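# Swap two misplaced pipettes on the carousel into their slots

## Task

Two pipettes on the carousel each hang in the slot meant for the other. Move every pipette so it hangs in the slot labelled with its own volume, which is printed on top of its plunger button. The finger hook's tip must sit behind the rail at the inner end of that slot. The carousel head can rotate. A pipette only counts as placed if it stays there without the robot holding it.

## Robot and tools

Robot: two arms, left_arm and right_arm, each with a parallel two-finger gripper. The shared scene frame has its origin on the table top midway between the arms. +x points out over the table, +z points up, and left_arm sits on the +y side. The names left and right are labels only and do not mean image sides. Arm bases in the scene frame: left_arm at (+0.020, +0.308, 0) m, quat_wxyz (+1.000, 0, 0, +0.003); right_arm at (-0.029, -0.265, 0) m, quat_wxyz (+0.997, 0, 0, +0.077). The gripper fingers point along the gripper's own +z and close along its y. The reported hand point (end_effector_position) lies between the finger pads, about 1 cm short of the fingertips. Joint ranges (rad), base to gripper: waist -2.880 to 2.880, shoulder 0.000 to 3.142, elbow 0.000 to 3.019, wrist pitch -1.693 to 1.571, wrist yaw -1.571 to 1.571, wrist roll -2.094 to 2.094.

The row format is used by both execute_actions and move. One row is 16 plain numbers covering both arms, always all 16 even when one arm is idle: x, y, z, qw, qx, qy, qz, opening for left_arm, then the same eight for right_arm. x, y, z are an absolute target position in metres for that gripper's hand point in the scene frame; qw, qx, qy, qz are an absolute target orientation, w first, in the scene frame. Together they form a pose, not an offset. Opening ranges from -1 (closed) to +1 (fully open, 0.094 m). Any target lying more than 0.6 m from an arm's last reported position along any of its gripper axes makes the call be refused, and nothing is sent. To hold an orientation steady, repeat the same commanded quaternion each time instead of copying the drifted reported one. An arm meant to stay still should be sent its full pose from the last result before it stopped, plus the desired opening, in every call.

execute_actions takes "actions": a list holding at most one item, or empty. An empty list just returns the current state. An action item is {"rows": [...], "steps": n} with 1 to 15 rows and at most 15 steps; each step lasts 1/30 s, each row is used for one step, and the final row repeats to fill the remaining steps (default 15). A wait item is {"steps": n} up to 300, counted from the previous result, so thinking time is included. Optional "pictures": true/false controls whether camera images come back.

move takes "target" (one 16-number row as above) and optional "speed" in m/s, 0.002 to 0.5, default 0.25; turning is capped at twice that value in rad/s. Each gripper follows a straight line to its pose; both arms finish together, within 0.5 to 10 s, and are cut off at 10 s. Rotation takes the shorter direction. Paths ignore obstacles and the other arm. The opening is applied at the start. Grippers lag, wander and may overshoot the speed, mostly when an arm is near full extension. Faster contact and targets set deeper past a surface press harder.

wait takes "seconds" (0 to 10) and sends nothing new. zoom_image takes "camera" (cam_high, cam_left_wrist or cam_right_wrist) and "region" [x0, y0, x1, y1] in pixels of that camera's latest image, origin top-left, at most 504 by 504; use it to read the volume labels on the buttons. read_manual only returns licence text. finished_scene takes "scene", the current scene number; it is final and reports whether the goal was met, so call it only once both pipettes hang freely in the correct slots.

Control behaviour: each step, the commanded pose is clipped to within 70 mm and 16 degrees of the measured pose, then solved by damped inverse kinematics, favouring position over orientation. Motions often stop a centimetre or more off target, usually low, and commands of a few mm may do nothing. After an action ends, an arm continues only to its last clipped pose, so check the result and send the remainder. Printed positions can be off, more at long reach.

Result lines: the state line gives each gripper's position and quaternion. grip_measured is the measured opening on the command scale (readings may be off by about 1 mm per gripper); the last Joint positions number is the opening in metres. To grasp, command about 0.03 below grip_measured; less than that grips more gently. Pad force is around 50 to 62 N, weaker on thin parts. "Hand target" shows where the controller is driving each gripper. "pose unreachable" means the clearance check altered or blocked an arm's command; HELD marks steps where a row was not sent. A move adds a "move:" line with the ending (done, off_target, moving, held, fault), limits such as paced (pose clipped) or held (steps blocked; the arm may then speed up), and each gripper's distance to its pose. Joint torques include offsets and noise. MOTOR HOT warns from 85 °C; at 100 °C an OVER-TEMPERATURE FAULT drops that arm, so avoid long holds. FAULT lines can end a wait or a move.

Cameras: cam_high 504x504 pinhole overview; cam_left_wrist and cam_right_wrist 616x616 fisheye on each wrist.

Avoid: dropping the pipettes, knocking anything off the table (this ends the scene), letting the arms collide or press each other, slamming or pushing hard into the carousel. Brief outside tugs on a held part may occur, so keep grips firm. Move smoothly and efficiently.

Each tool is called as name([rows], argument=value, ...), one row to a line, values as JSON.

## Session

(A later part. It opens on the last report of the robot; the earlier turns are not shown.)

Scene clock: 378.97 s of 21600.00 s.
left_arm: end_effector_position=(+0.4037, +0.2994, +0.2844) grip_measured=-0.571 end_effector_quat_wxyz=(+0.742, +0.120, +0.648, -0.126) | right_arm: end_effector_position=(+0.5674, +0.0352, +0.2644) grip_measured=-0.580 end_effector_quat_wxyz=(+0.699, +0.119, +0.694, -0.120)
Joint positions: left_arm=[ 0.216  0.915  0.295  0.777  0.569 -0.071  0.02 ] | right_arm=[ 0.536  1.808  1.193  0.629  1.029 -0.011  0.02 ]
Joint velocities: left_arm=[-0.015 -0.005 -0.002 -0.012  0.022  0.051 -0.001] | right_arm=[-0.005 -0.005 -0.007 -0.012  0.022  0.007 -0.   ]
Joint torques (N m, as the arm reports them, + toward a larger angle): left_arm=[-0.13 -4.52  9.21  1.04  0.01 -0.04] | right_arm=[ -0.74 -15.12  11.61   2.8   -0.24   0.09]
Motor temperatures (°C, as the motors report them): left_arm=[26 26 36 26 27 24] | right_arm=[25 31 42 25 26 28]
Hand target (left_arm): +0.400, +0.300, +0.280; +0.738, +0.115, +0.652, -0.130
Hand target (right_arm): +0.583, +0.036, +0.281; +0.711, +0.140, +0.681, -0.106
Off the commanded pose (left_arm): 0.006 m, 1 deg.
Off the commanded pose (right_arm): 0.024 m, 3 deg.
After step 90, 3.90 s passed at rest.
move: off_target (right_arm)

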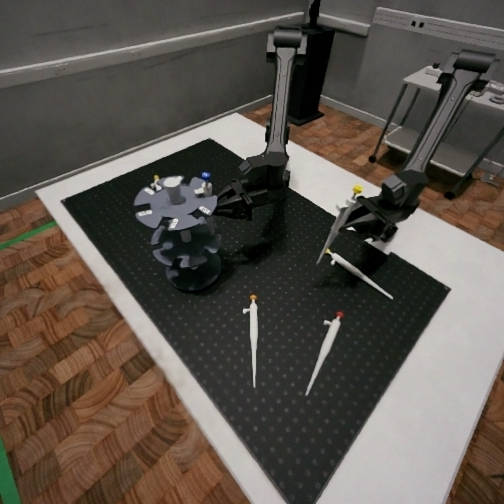

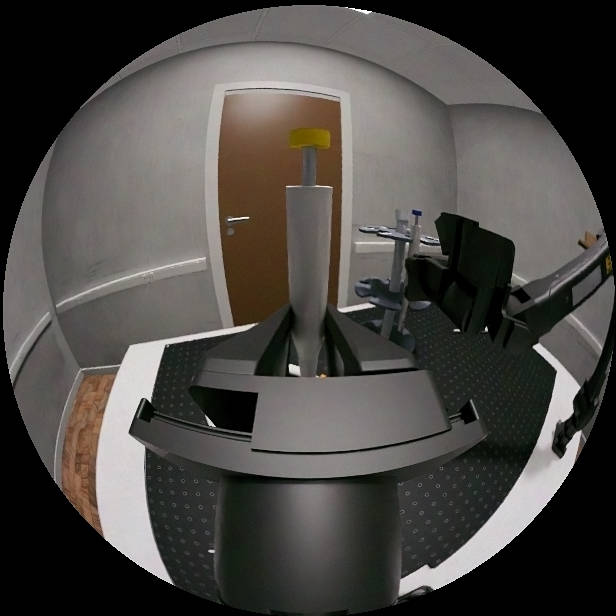

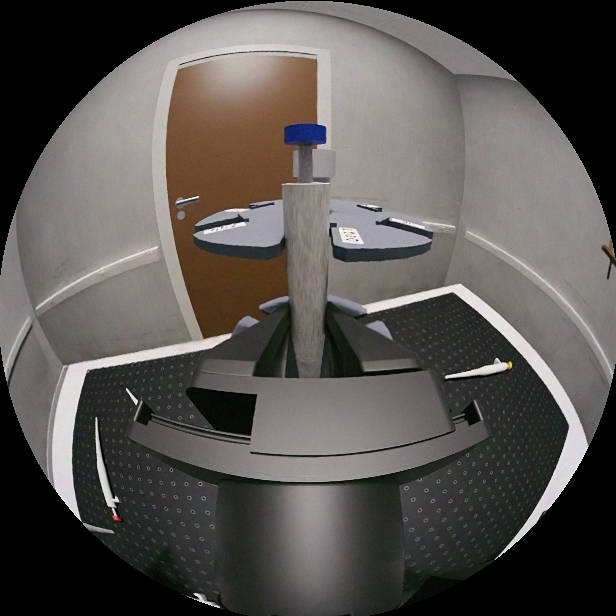

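Lower another ~4 mm.

move(target=[0.40, 0.30, 0.280, 0.7376, 0.1150, 0.6525, -0.1300, -0.605, 0.585, 0.037, 0.2765, 0.7107, 0.1400, 0.6813, -0.1063, -0.61], speed=0.015)

zoom_image(camera="cam_high", region=[150, 155, 250, 235])

Scene clock: 382.93 s of 21600.00 s.
left_arm: end_effector_position=(+0.4037, +0.2994, +0.2844) grip_measured=-0.571 end_effector_quat_wxyz=(+0.742, +0.120, +0.648, -0.126) | right_arm: end_effector_position=(+0.5679, +0.0356, +0.2613) grip_measured=-0.580 end_effector_quat_wxyz=(+0.698, +0.118, +0.695, -0.121)
Joint positions: left_arm=[ 0.216  0.915  0.295  0.777  0.569 -0.071  0.02 ] | right_arm=[ 0.536  1.813  1.193  0.629  1.029 -0.01   0.02 ]
Joint velocities: left_arm=[ 0.005 -0.005  0.012  0.007  0.037  0.022 -0.   ] | right_arm=[ 0.005  0.005 -0.002  0.007  0.051  0.095  0.   ]
Joint torques (N m, as the arm reports them, + toward a larger angle): left_arm=[-0.37 -4.42  8.98  1.2   0.03 -0.07] | right_arm=[ -0.48 -15.31  11.4    3.29  -0.23   0.1 ]
Motor temperatures (°C, as the motors report them): left_arm=[26 26 36 26 27 24] | right_arm=[25 31 42 25 26 28]
Hand target (left_arm): +0.400, +0.300, +0.280; +0.738, +0.115, +0.652, -0.130
Hand target (right_arm): +0.584, +0.036, +0.277; +0.711, +0.140, +0.681, -0.106
Off the commanded pose (left_arm): 0.006 m, 1 deg.
Off the commanded pose (right_arm): 0.023 m, 4 deg.
move: off_target (right_arm)

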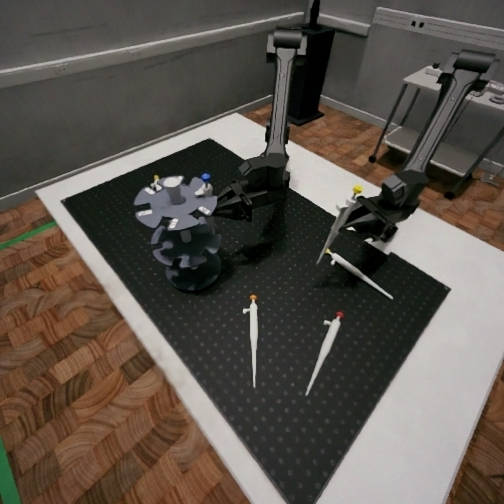

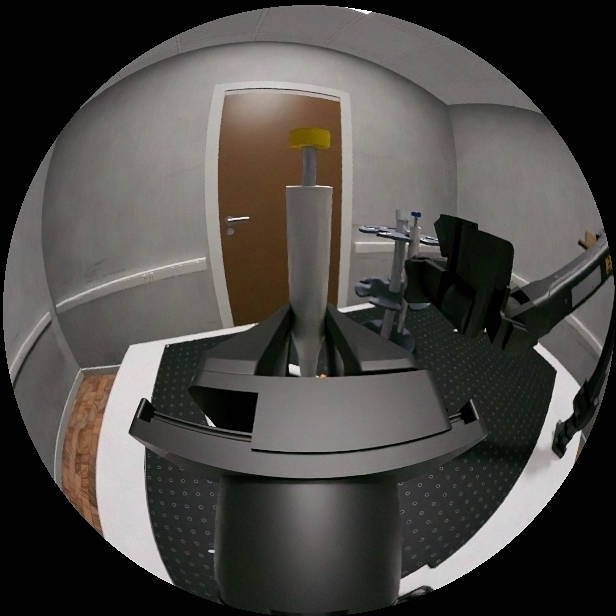

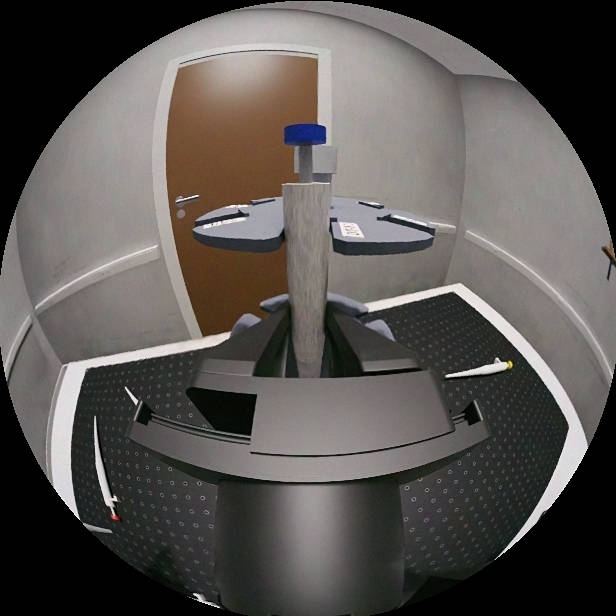

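Region (150, 155, 250, 235) of cam_high's 504x504 image, scaled by 5.040, with more detail than that image has; it fills the top 403 rows of this view, and the rest is white.

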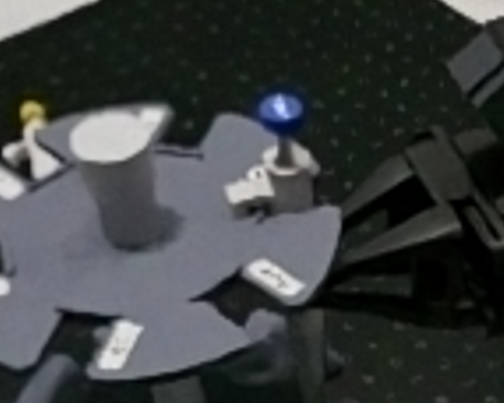

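move(target=[0.40, 0.30, 0.280, 0.7376, 0.1150, 0.6525, -0.1300, -0.605, 0.585, 0.037, 0.2765, 0.7107, 0.1400, 0.6813, -0.1063, 0.0], speed=0.03)

Scene clock: 387.33 s of 21600.00 s.
left_arm: end_effector_position=(+0.4037, +0.2994, +0.2844) grip_measured=-0.571 end_effector_quat_wxyz=(+0.742, +0.120, +0.648, -0.126) | right_arm: end_effector_position=(+0.5681, +0.0352, +0.2613) grip_measured=-0.001 end_effector_quat_wxyz=(+0.698, +0.118, +0.695, -0.121)
Joint positions: left_arm=[ 0.216  0.915  0.295  0.777  0.569 -0.071  0.02 ] | right_arm=[ 0.535  1.813  1.193  0.629  1.029 -0.01   0.047]
Joint velocities: left_arm=[-0.015  0.005 -0.007  0.022 -0.051 -0.037  0.001] | right_arm=[ 0.005 -0.015 -0.002 -0.017 -0.081  0.066 -0.   ]
Joint torques (N m, as the arm reports them, + toward a larger angle): left_arm=[-0.3  -4.57  9.16  1.08  0.03 -0.02] | right_arm=[ -0.34 -15.36  11.52   3.28  -0.19   0.12]
Motor temperatures (°C, as the motors report them): left_arm=[26 26 36 26 27 24] | right_arm=[25 31 42 25 26 28]
Hand target (left_arm): +0.400, +0.300, +0.280; +0.738, +0.115, +0.652, -0.130
Hand target (right_arm): +0.584, +0.036, +0.277; +0.711, +0.140, +0.681, -0.106
Off the commanded pose (left_arm): 0.006 m, 1 deg.
Off the commanded pose (right_arm): 0.023 m, 4 deg.
After step 90, 0.10 s passed at rest.
move: off_target (right_arm)

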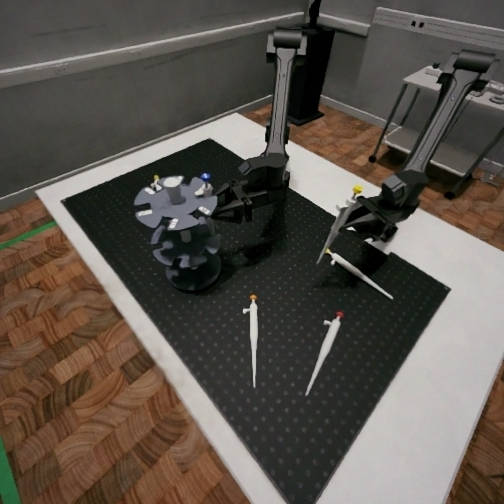

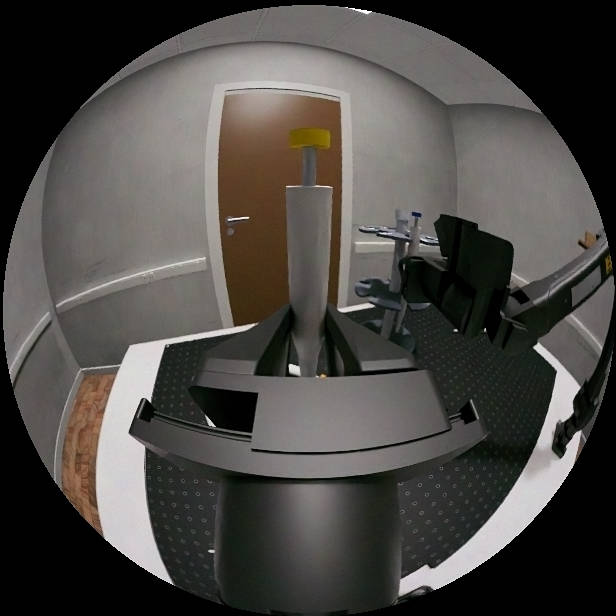

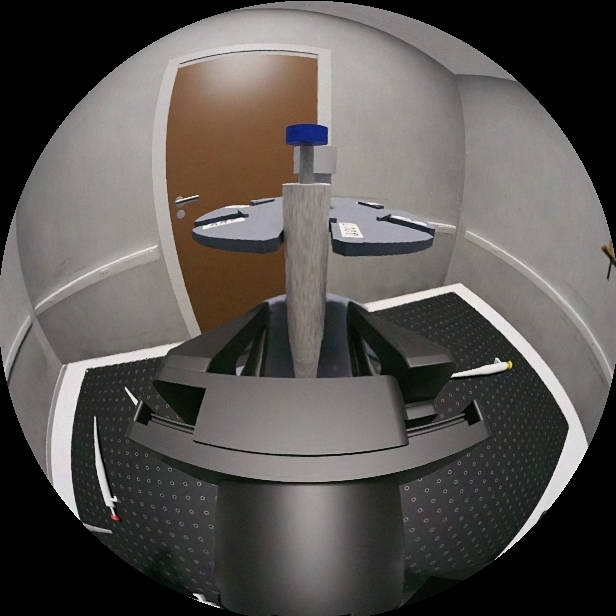

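move(target=[0.40, 0.30, 0.280, 0.7376, 0.1150, 0.6525, -0.1300, -0.605, 0.50, 0.055, 0.268, 0.7107, 0.1400, 0.6813, -0.1063, 0.0], speed=0.08)

move(target=[0.40, 0.30, 0.280, 0.7376, 0.1150, 0.6525, -0.1300, -0.605, 0.51, -0.062, 0.322, 0.7084, -0.1206, 0.6841, 0.1249, -1], speed=0.15)

Scene clock: 394.70 s of 21600.00 s.
left_arm: end_effector_position=(+0.4037, +0.2994, +0.2844) grip_measured=-0.571 end_effector_quat_wxyz=(+0.742, +0.120, +0.648, -0.126) | right_arm: end_effector_position=(+0.5078, +0.0550, +0.2511) grip_measured=-0.001 end_effector_quat_wxyz=(+0.702, +0.131, +0.690, -0.119)
Joint positions: left_arm=[ 0.216  0.915  0.295  0.777  0.569 -0.071  0.02 ] | right_arm=[ 0.638  1.773  1.089  0.717  1.147 -0.01   0.047]
Joint velocities: left_arm=[-0.005  0.005  0.012 -0.002  0.022  0.007 -0.   ] | right_arm=[-0.005  0.005  0.012  0.012  0.007 -0.022  0.001]
Joint torques (N m, as the arm reports them, + toward a larger angle): left_arm=[-0.33 -4.74  9.19  1.08  0.01 -0.03] | right_arm=[  1.41 -18.54   6.4    3.4    0.13  -0.06]
Motor temperatures (°C, as the motors report them): left_arm=[26 26 36 26 27 24] | right_arm=[25 32 42 25 26 28]
Hand target (left_arm): +0.400, +0.300, +0.280; +0.738, +0.115, +0.652, -0.130
Hand target (right_arm): +0.501, +0.055, +0.267; +0.710, +0.140, +0.681, -0.106
Off the commanded pose (left_arm): 0.006 m, 1 deg.
Off the commanded pose (right_arm): 0.019 m, 2 deg.
After step 90, 3.10 s passed at rest.
move: off_target (right_arm)

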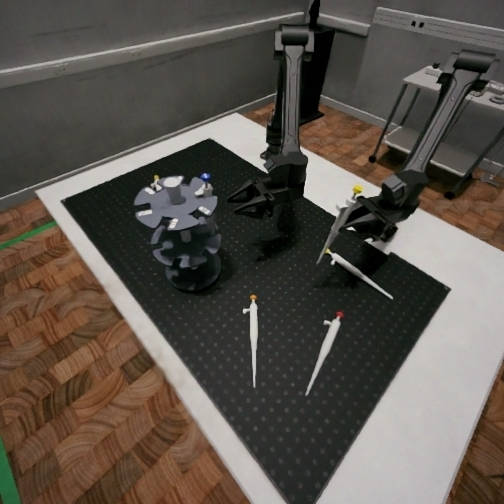

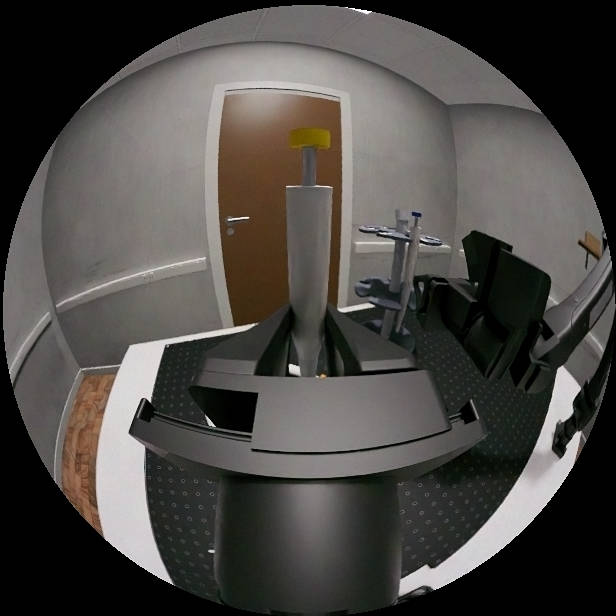

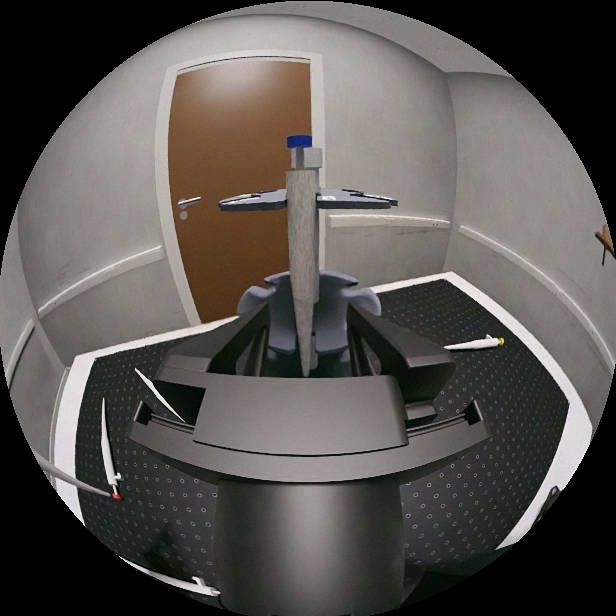

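Scene clock: 397.43 s of 21600.00 s.
left_arm: end_effector_position=(+0.4037, +0.2994, +0.2844) grip_measured=-0.571 end_effector_quat_wxyz=(+0.742, +0.120, +0.648, -0.126) | right_arm: end_effector_position=(+0.5108, -0.0558, +0.3173) grip_measured=-0.993 end_effector_quat_wxyz=(+0.712, -0.125, +0.680, +0.124)
Joint positions: left_arm=[ 0.216  0.915  0.295  0.777  0.569 -0.071  0.02 ] | right_arm=[ 0.224  1.372  0.794  0.621  0.025 -0.01   0.   ]
Joint velocities: left_arm=[-0.024 -0.005 -0.002  0.007 -0.022 -0.037 -0.001] | right_arm=[-0.015 -0.015  0.002 -0.002 -0.007  0.022  0.   ]
Joint torques (N m, as the arm reports them, + toward a larger angle): left_arm=[-0.26 -4.33  9.09  1.15  0.02 -0.04] | right_arm=[  0.39 -12.41   7.32   1.57  -0.22   0.11]
Motor temperatures (°C, as the motors report them): left_arm=[26 26 36 26 27 24] | right_arm=[25 32 41 25 26 28]
Hand target (left_arm): +0.400, +0.300, +0.280; +0.738, +0.115, +0.652, -0.130
Hand target (right_arm): +0.507, -0.062, +0.320; +0.710, -0.121, +0.682, +0.124
Off the commanded pose (left_arm): 0.006 m, 1 deg.
Off the commanded pose (right_arm): 0.008 m, 1 deg.
move: done

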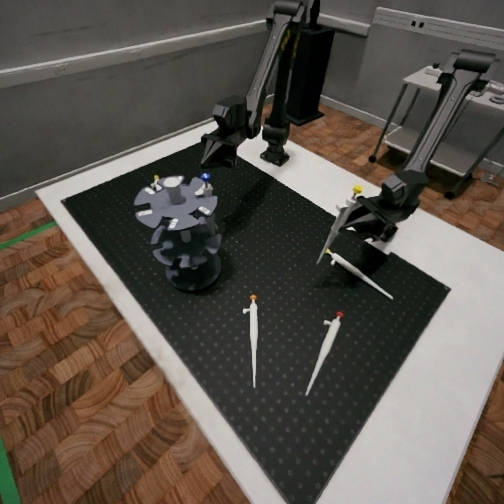

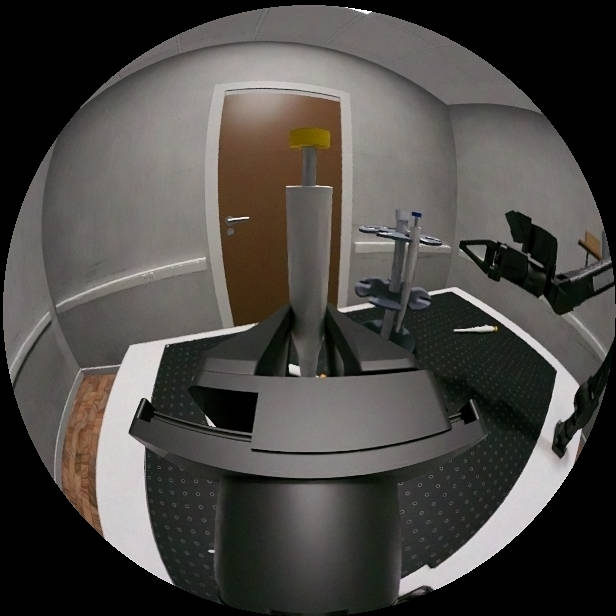

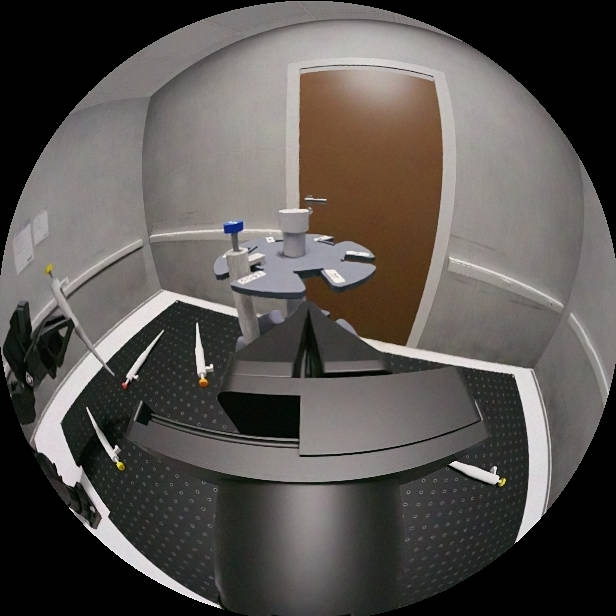

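move(target=[0.40, 0.30, 0.280, 0.7376, 0.1150, 0.6525, -0.1300, -0.605, 0.570, -0.034, 0.320, 0.7084, -0.1206, 0.6841, 0.1249, -1], speed=0.05)

Scene clock: 401.50 s of 21600.00 s.
left_arm: end_effector_position=(+0.4037, +0.2994, +0.2844) grip_measured=-0.571 end_effector_quat_wxyz=(+0.742, +0.120, +0.648, -0.126) | right_arm: end_effector_position=(+0.5530, -0.0390, +0.3014) grip_measured=-0.993 end_effector_quat_wxyz=(+0.700, -0.127, +0.692, +0.121)
Joint positions: left_arm=[ 0.216  0.915  0.295  0.777  0.569 -0.071  0.02 ] | right_arm=[ 0.224  1.499  0.904  0.604  0.025 -0.01   0.   ]
Joint velocities: left_arm=[-0.005 -0.005  0.002  0.022 -0.037  0.051 -0.001] | right_arm=[-0.005 -0.015 -0.007 -0.007  0.022  0.007 -0.   ]
Joint torques (N m, as the arm reports them, + toward a larger angle): left_arm=[-0.06 -4.51  9.2   1.19  0.    0.01] | right_arm=[  0.74 -10.7   12.39   1.58   0.02   0.12]
Motor temperatures (°C, as the motors report them): left_arm=[26 26 36 26 27 24] | right_arm=[25 31 41 25 26 28]
Hand target (left_arm): +0.400, +0.300, +0.280; +0.738, +0.115, +0.652, -0.130
Hand target (right_arm): +0.568, -0.035, +0.321; +0.708, -0.121, +0.684, +0.125
Off the commanded pose (left_arm): 0.006 m, 1 deg.
Off the commanded pose (right_arm): 0.026 m, 2 deg.
move: off_target (right_arm)

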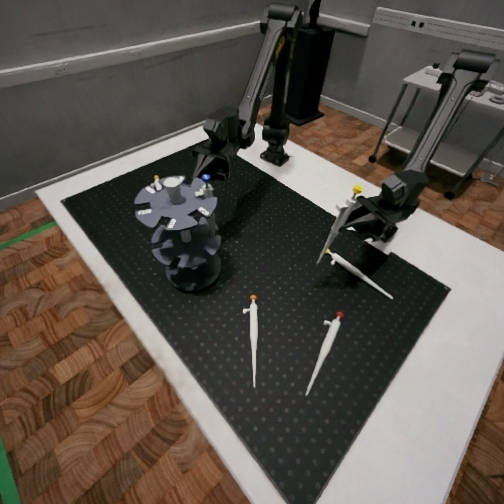

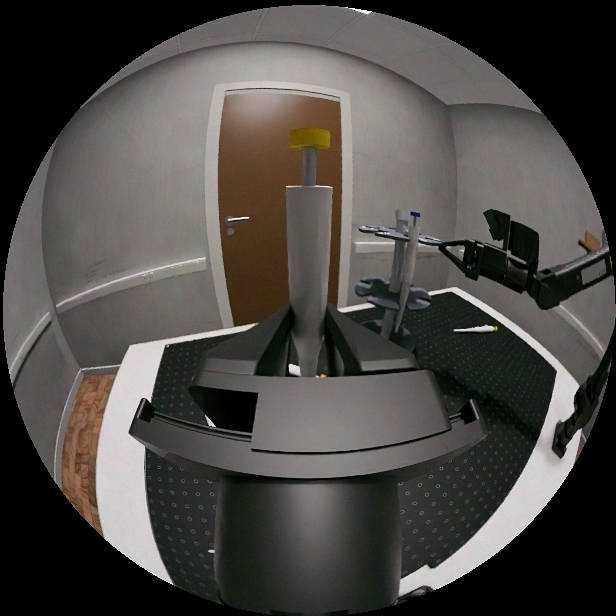

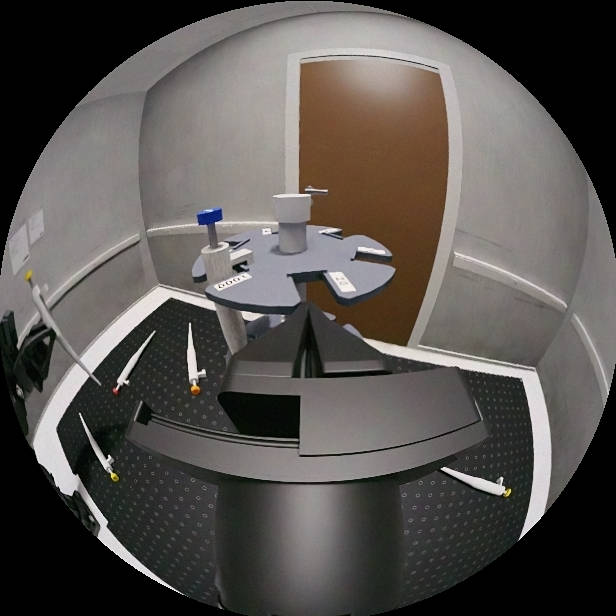

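execute_actions(actions=[])

Scene clock: 413.37 s of 21600.00 s.
left_arm: end_effector_position=(+0.4037, +0.2994, +0.2844) grip_measured=-0.571 end_effector_quat_wxyz=(+0.742, +0.120, +0.648, -0.126) | right_arm: end_effector_position=(+0.5530, -0.0390, +0.3014) grip_measured=-0.993 end_effector_quat_wxyz=(+0.700, -0.127, +0.692, +0.121)
Joint positions: left_arm=[ 0.216  0.915  0.295  0.777  0.569 -0.071  0.02 ] | right_arm=[ 0.224  1.499  0.904  0.604  0.025 -0.01   0.   ]
Joint velocities: left_arm=[-0.005 -0.015 -0.007 -0.002  0.139 -0.081 -0.   ] | right_arm=[-0.005 -0.005  0.002  0.002  0.081 -0.022  0.001]
Joint torques (N m, as the arm reports them, + toward a larger angle): left_arm=[-0.17 -4.44  9.11  1.1   0.02 -0.06] | right_arm=[  0.3  -11.02  12.31   1.77   0.     0.12]
Motor temperatures (°C, as the motors report them): left_arm=[26 26 36 26 27 24] | right_arm=[25 31 43 25 26 28]
Hand target (left_arm): +0.400, +0.300, +0.280; +0.738, +0.115, +0.652, -0.130
Hand target (right_arm): +0.568, -0.035, +0.321; +0.708, -0.121, +0.684, +0.125
Off the commanded pose (left_arm): 0.006 m, 1 deg.
Off the commanded pose (right_arm): 0.026 m, 2 deg.
Steps of this call (steps 1 to 90: nothing new was sent; then 8.87 s passed at rest). Readings (end_effector_position):
1: left_arm (+0.4037, +0.2994, +0.2844) | right_arm (+0.5530, -0.0390, +0.3014)
2: left_arm (+0.4037, +0.2994, +0.2844) | right_arm (+0.5530, -0.0390, +0.3014)
4: left_arm (+0.4037, +0.2994, +0.2844) | right_arm (+0.5530, -0.0390, +0.3014)
8: left_arm (+0.4037, +0.2994, +0.2844) | right_arm (+0.5530, -0.0390, +0.3014)
90: the state above

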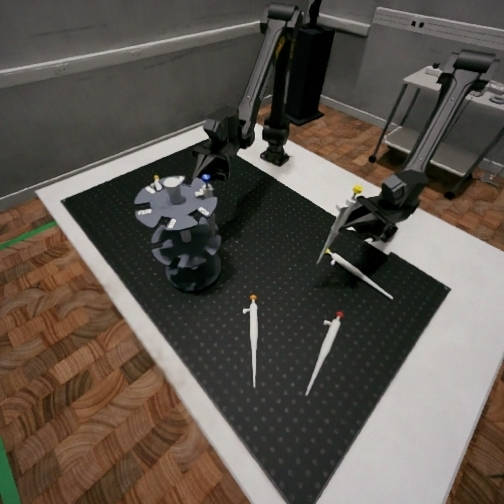

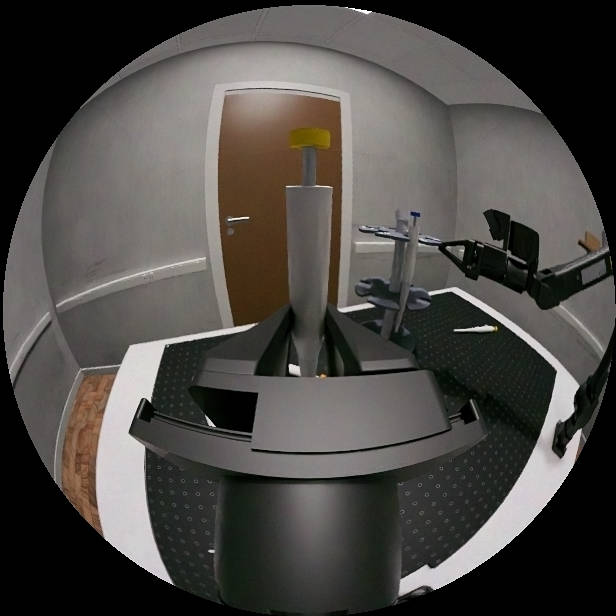

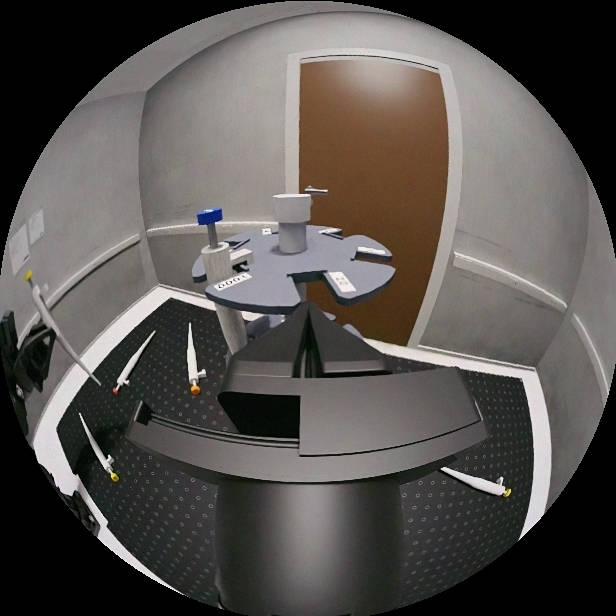

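move(target=[0.40,0.30,0.28,0.7376,0.1150,0.6525,-0.1300,-0.605, 0.582,-0.029,0.322,0.7084,-0.1206,0.6841,0.1249,-1], speed=0.05)

Scene clock: 418.40 s of 21600.00 s.
left_arm: end_effector_position=(+0.4037, +0.2994, +0.2844) grip_measured=-0.571 end_effector_quat_wxyz=(+0.742, +0.120, +0.648, -0.126) | right_arm: end_effector_position=(+0.5651, -0.0342, +0.3052) grip_measured=-0.993 end_effector_quat_wxyz=(+0.701, -0.127, +0.691, +0.122)
Joint positions: left_arm=[ 0.216  0.915  0.295  0.777  0.569 -0.071  0.02 ] | right_arm=[ 0.224  1.525  0.944  0.594  0.025 -0.01   0.   ]
Joint velocities: left_arm=[-0.005  0.005 -0.002  0.022 -0.007 -0.007  0.   ] | right_arm=[-0.005  0.005 -0.002 -0.012  0.007  0.007  0.001]
Joint torques (N m, as the arm reports them, + toward a larger angle): left_arm=[-0.09 -4.44  9.11  1.09 -0.01 -0.04] | right_arm=[  0.8  -11.19  12.35   1.61   0.05   0.11]
Motor temperatures (°C, as the motors report them): left_arm=[26 26 36 26 27 24] | right_arm=[25 31 43 25 26 28]
Hand target (left_arm): +0.400, +0.300, +0.280; +0.738, +0.115, +0.652, -0.130
Hand target (right_arm): +0.580, -0.030, +0.322; +0.709, -0.121, +0.684, +0.125
Off the commanded pose (left_arm): 0.006 m, 1 deg.
Off the commanded pose (right_arm): 0.024 m, 1 deg.
After step 90, 0.93 s passed at rest.
move: off_target (right_arm)

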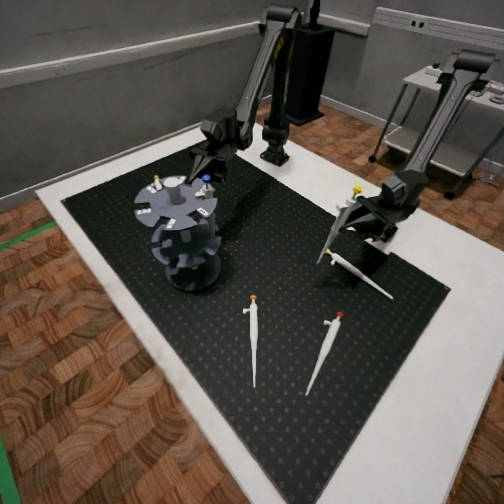

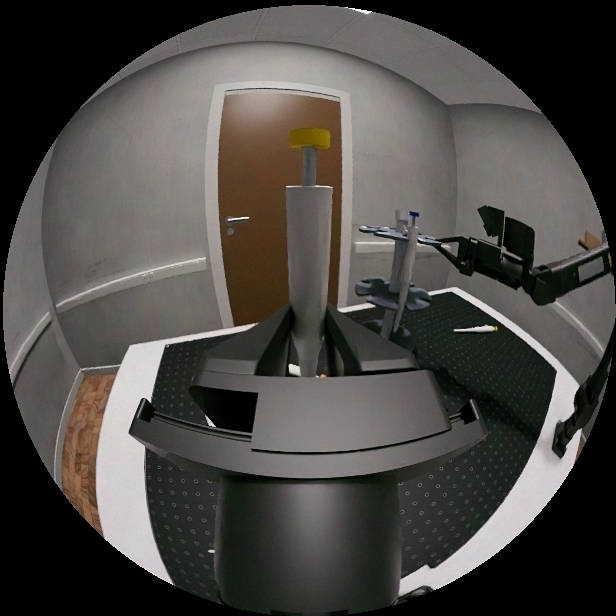

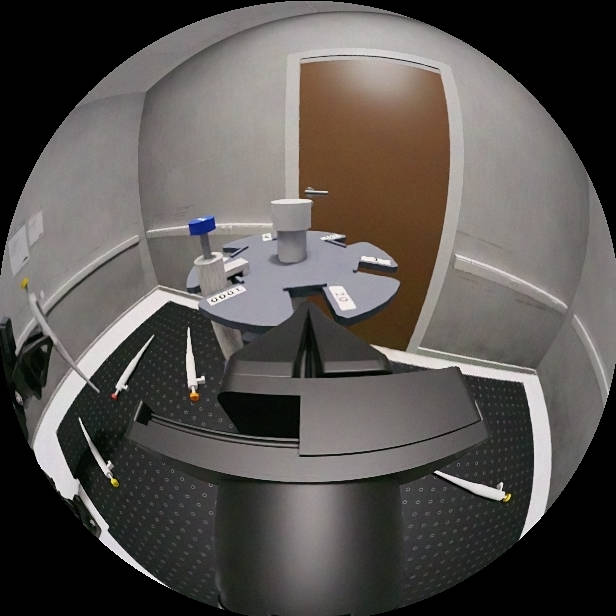

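move(target=[0.40,0.30,0.28,0.7376,0.1150,0.6525,-0.1300,-0.605, 0.572,0.002,0.322,0.7084,-0.1206,0.6841,0.1249,-1], speed=0.04)

Scene clock: 422.00 s of 21600.00 s.
left_arm: end_effector_position=(+0.4037, +0.2994, +0.2844) grip_measured=-0.571 end_effector_quat_wxyz=(+0.742, +0.120, +0.648, -0.126) | right_arm: end_effector_position=(+0.5591, -0.0130, +0.3041) grip_measured=-0.993 end_effector_quat_wxyz=(+0.702, -0.122, +0.692, +0.117)
Joint positions: left_arm=[ 0.216  0.915  0.295  0.777  0.569 -0.071  0.02 ] | right_arm=[ 0.276  1.534  0.951  0.594  0.09  -0.01   0.   ]
Joint velocities: left_arm=[-0.015 -0.015 -0.002 -0.007 -0.007 -0.022 -0.   ] | right_arm=[-0.005 -0.015  0.012 -0.002 -0.007  0.022  0.   ]
Joint torques (N m, as the arm reports them, + toward a larger angle): left_arm=[-0.02 -4.51  9.13  1.15  0.01 -0.01] | right_arm=[  1.79 -11.33  12.38   1.66   0.12   0.1 ]
Motor temperatures (°C, as the motors report them): left_arm=[26 26 36 26 27 24] | right_arm=[25 31 43 25 26 28]
Hand target (left_arm): +0.400, +0.300, +0.280; +0.738, +0.115, +0.652, -0.130
Hand target (right_arm): +0.570, +0.001, +0.322; +0.709, -0.120, +0.684, +0.125
Off the commanded pose (left_arm): 0.006 m, 1 deg.
Off the commanded pose (right_arm): 0.027 m, 2 deg.
move: off_target (right_arm)

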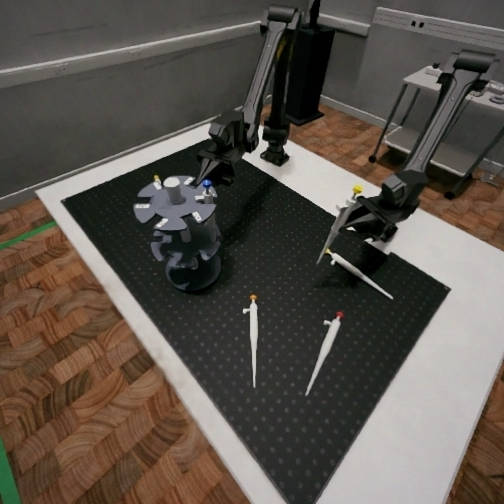

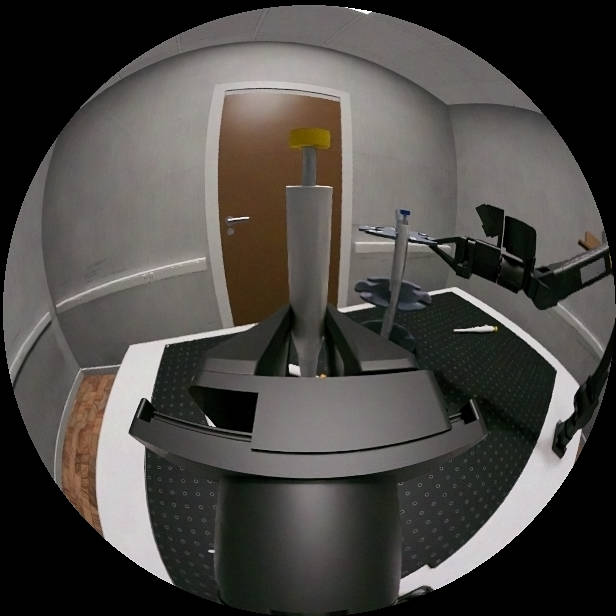

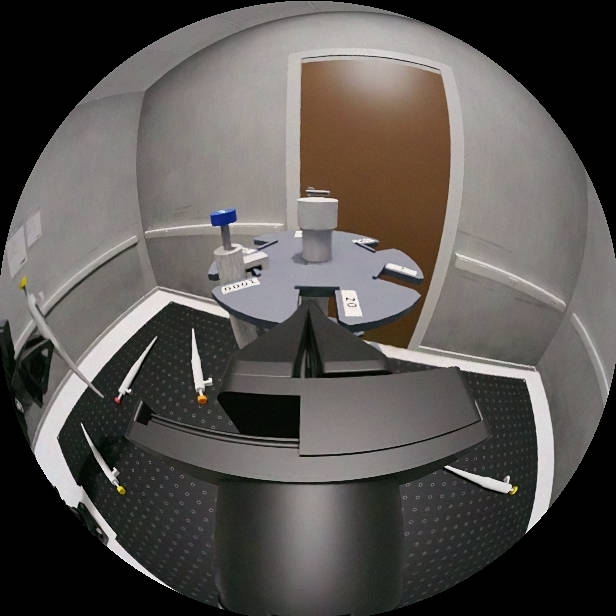

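move(target=[0.40,0.30,0.28,0.7376,0.1150,0.6525,-0.1300,-0.605, 0.572,0.045,0.322,0.7186,-0.0303,0.6940,0.0314,-1], speed=0.04)

Scene clock: 428.30 s of 21600.00 s.
left_arm: end_effector_position=(+0.4037, +0.2994, +0.2844) grip_measured=-0.571 end_effector_quat_wxyz=(+0.742, +0.120, +0.648, -0.126) | right_arm: end_effector_position=(+0.5621, +0.0270, +0.3056) grip_measured=-0.993 end_effector_quat_wxyz=(+0.711, -0.028, +0.702, +0.026)
Joint positions: left_arm=[ 0.216  0.915  0.295  0.777  0.569 -0.071  0.02 ] | right_arm=[ 0.433  1.616  1.055  0.575  0.51  -0.01   0.   ]
Joint velocities: left_arm=[-0.015  0.005 -0.022  0.007  0.022  0.022  0.001] | right_arm=[-0.005  0.005  0.022 -0.007 -0.022 -0.066 -0.   ]
Joint torques (N m, as the arm reports them, + toward a larger angle): left_arm=[-0.65 -4.3   9.08  1.19  0.01 -0.06] | right_arm=[  1.42 -12.6   12.45   1.59   0.11  -0.05]
Motor temperatures (°C, as the motors report them): left_arm=[26 26 36 26 27 24] | right_arm=[25 31 44 25 26 28]
Hand target (left_arm): +0.400, +0.300, +0.280; +0.738, +0.115, +0.652, -0.130
Hand target (right_arm): +0.571, +0.044, +0.323; +0.718, -0.030, +0.694, +0.032
Off the commanded pose (left_arm): 0.006 m, 1 deg.
Off the commanded pose (right_arm): 0.026 m, 1 deg.
move: off_target (right_arm)

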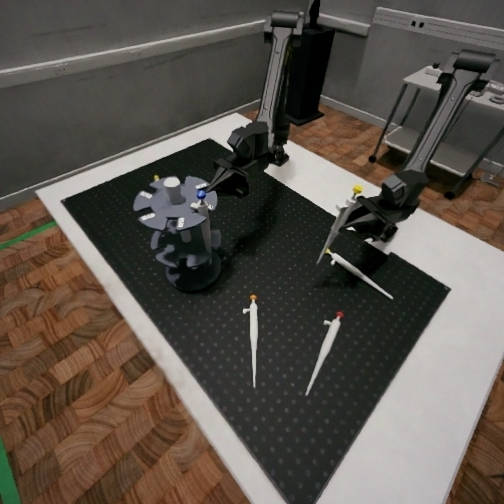

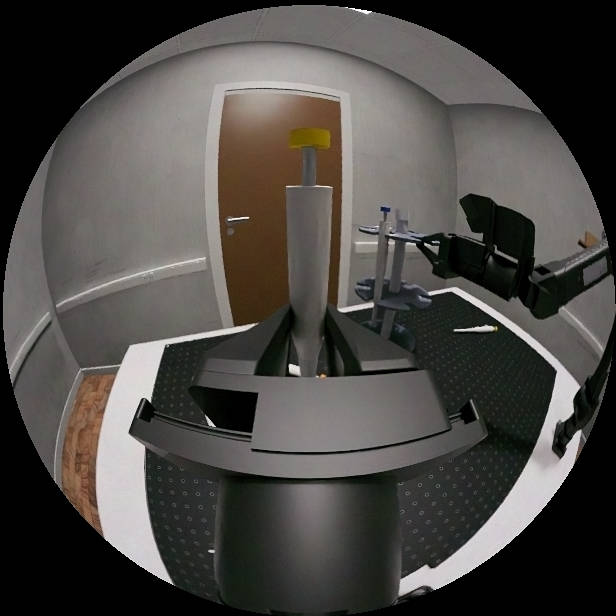

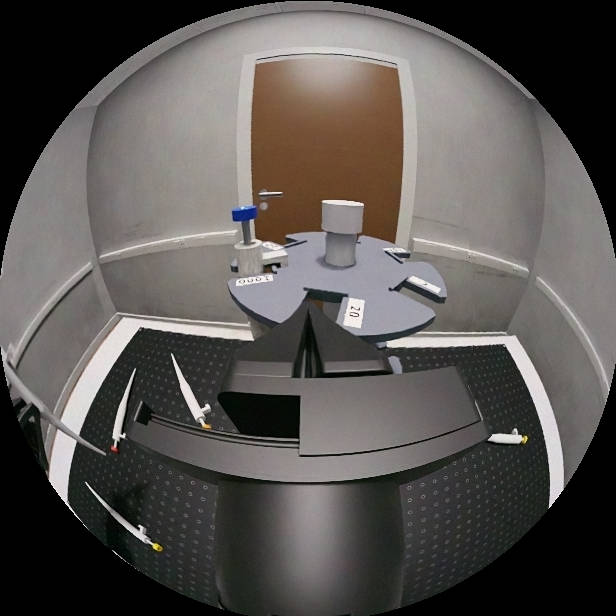

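move(target=[0.40,0.30,0.28,0.7376,0.1150,0.6525,-0.1300,-0.605, 0.574,0.056,0.322,0.7186,-0.0303,0.6940,0.0314,-1], speed=0.03)

move(target=[0.40,0.30,0.28,0.7376,0.1150,0.6525,-0.1300,-0.605, 0.50,0.040,0.322,0.7186,-0.0303,0.6940,0.0314,-1], speed=0.06)

Scene clock: 433.37 s of 21600.00 s.
left_arm: end_effector_position=(+0.4037, +0.2994, +0.2844) grip_measured=-0.571 end_effector_quat_wxyz=(+0.742, +0.120, +0.648, -0.126) | right_arm: end_effector_position=(+0.5638, +0.0379, +0.3063) grip_measured=-0.993 end_effector_quat_wxyz=(+0.712, -0.027, +0.701, +0.027)
Joint positions: left_arm=[ 0.216  0.915  0.295  0.777  0.569 -0.071  0.02 ] | right_arm=[ 0.449  1.634  1.077  0.575  0.526 -0.01   0.   ]
Joint velocities: left_arm=[-0.005 -0.024  0.002 -0.022 -0.007 -0.037 -0.001] | right_arm=[-0.015 -0.005 -0.017  0.012 -0.037  0.022 -0.002]
Joint torques (N m, as the arm reports them, + toward a larger angle): left_arm=[-0.25 -4.19  9.16  0.97  0.01 -0.05] | right_arm=[  2.01 -13.17  12.34   1.52   0.11  -0.12]
Motor temperatures (°C, as the motors report them): left_arm=[26 26 36 26 27 24] | right_arm=[25 31 44 25 26 28]
Hand target (left_arm): +0.400, +0.300, +0.280; +0.738, +0.115, +0.652, -0.130
Hand target (right_arm): +0.572, +0.055, +0.323; +0.719, -0.030, +0.694, +0.032
Off the commanded pose (left_arm): 0.006 m, 1 deg.
Off the commanded pose (right_arm): 0.026 m, 1 deg.
After step 90, 0.57 s passed at rest.
move: off_target (right_arm)

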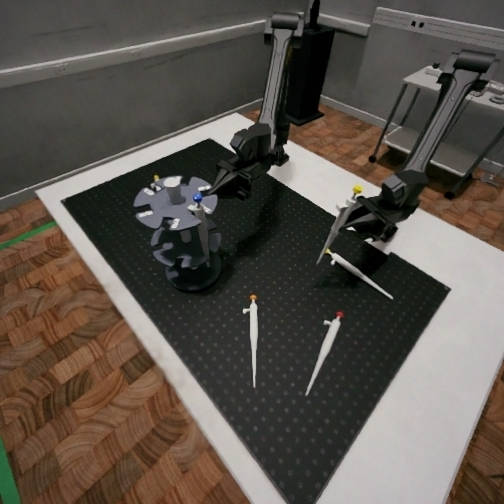

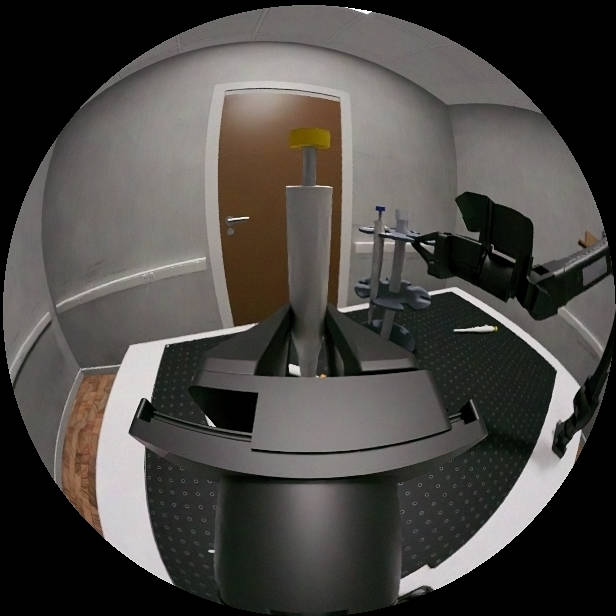

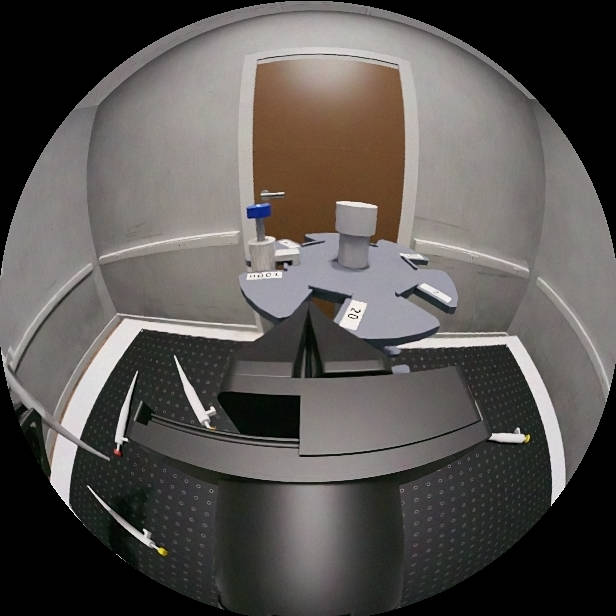

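Scene clock: 434.83 s of 21600.00 s.
left_arm: end_effector_position=(+0.4037, +0.2994, +0.2844) grip_measured=-0.571 end_effector_quat_wxyz=(+0.742, +0.120, +0.648, -0.126) | right_arm: end_effector_position=(+0.5087, +0.0381, +0.3061) grip_measured=-0.993 end_effector_quat_wxyz=(+0.708, -0.031, +0.705, +0.025)
Joint positions: left_arm=[ 0.216  0.915  0.295  0.777  0.569 -0.071  0.02 ] | right_arm=[ 0.516  1.524  0.952  0.575  0.59  -0.011  0.   ]
Joint velocities: left_arm=[-0.005 -0.015  0.002  0.007  0.051  0.037 -0.001] | right_arm=[ 0.005 -0.034  0.012 -0.002 -0.022 -0.081 -0.001]
Joint torques (N m, as the arm reports them, + toward a larger angle): left_arm=[-0.4  -3.9   9.17  1.1   0.01 -0.04] | right_arm=[  1.67 -15.5    7.06   3.5    0.14  -0.12]
Motor temperatures (°C, as the motors report them): left_arm=[26 26 36 26 27 24] | right_arm=[25 31 44 25 26 28]
Hand target (left_arm): +0.400, +0.300, +0.280; +0.738, +0.115, +0.652, -0.130
Hand target (right_arm): +0.500, +0.040, +0.321; +0.718, -0.030, +0.694, +0.031
Off the commanded pose (left_arm): 0.006 m, 1 deg.
Off the commanded pose (right_arm): 0.018 m, 2 deg.
move: off_target (right_arm)

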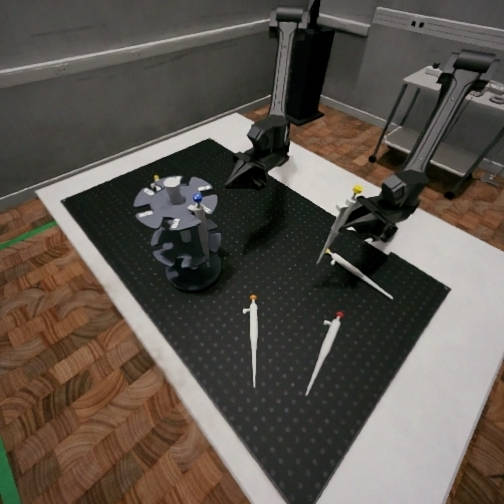

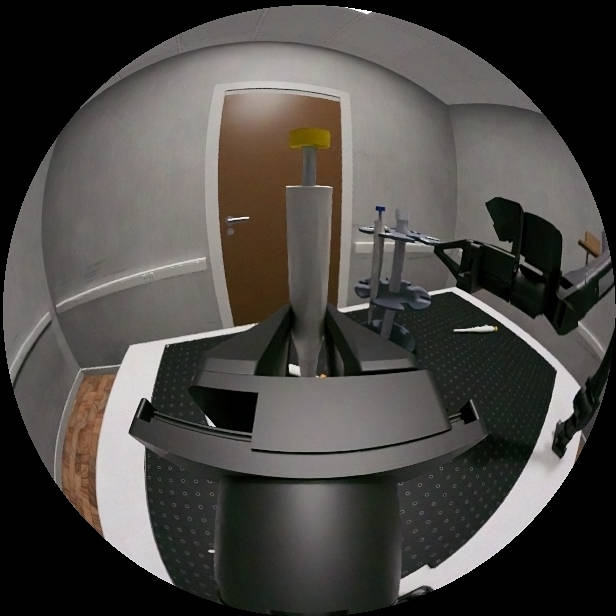

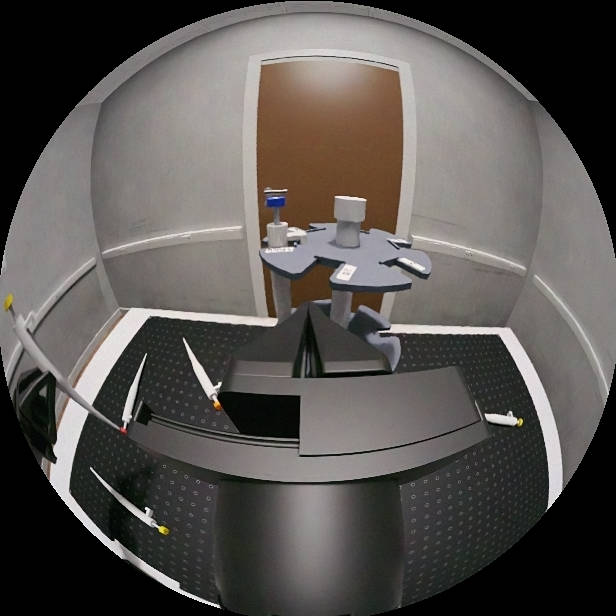

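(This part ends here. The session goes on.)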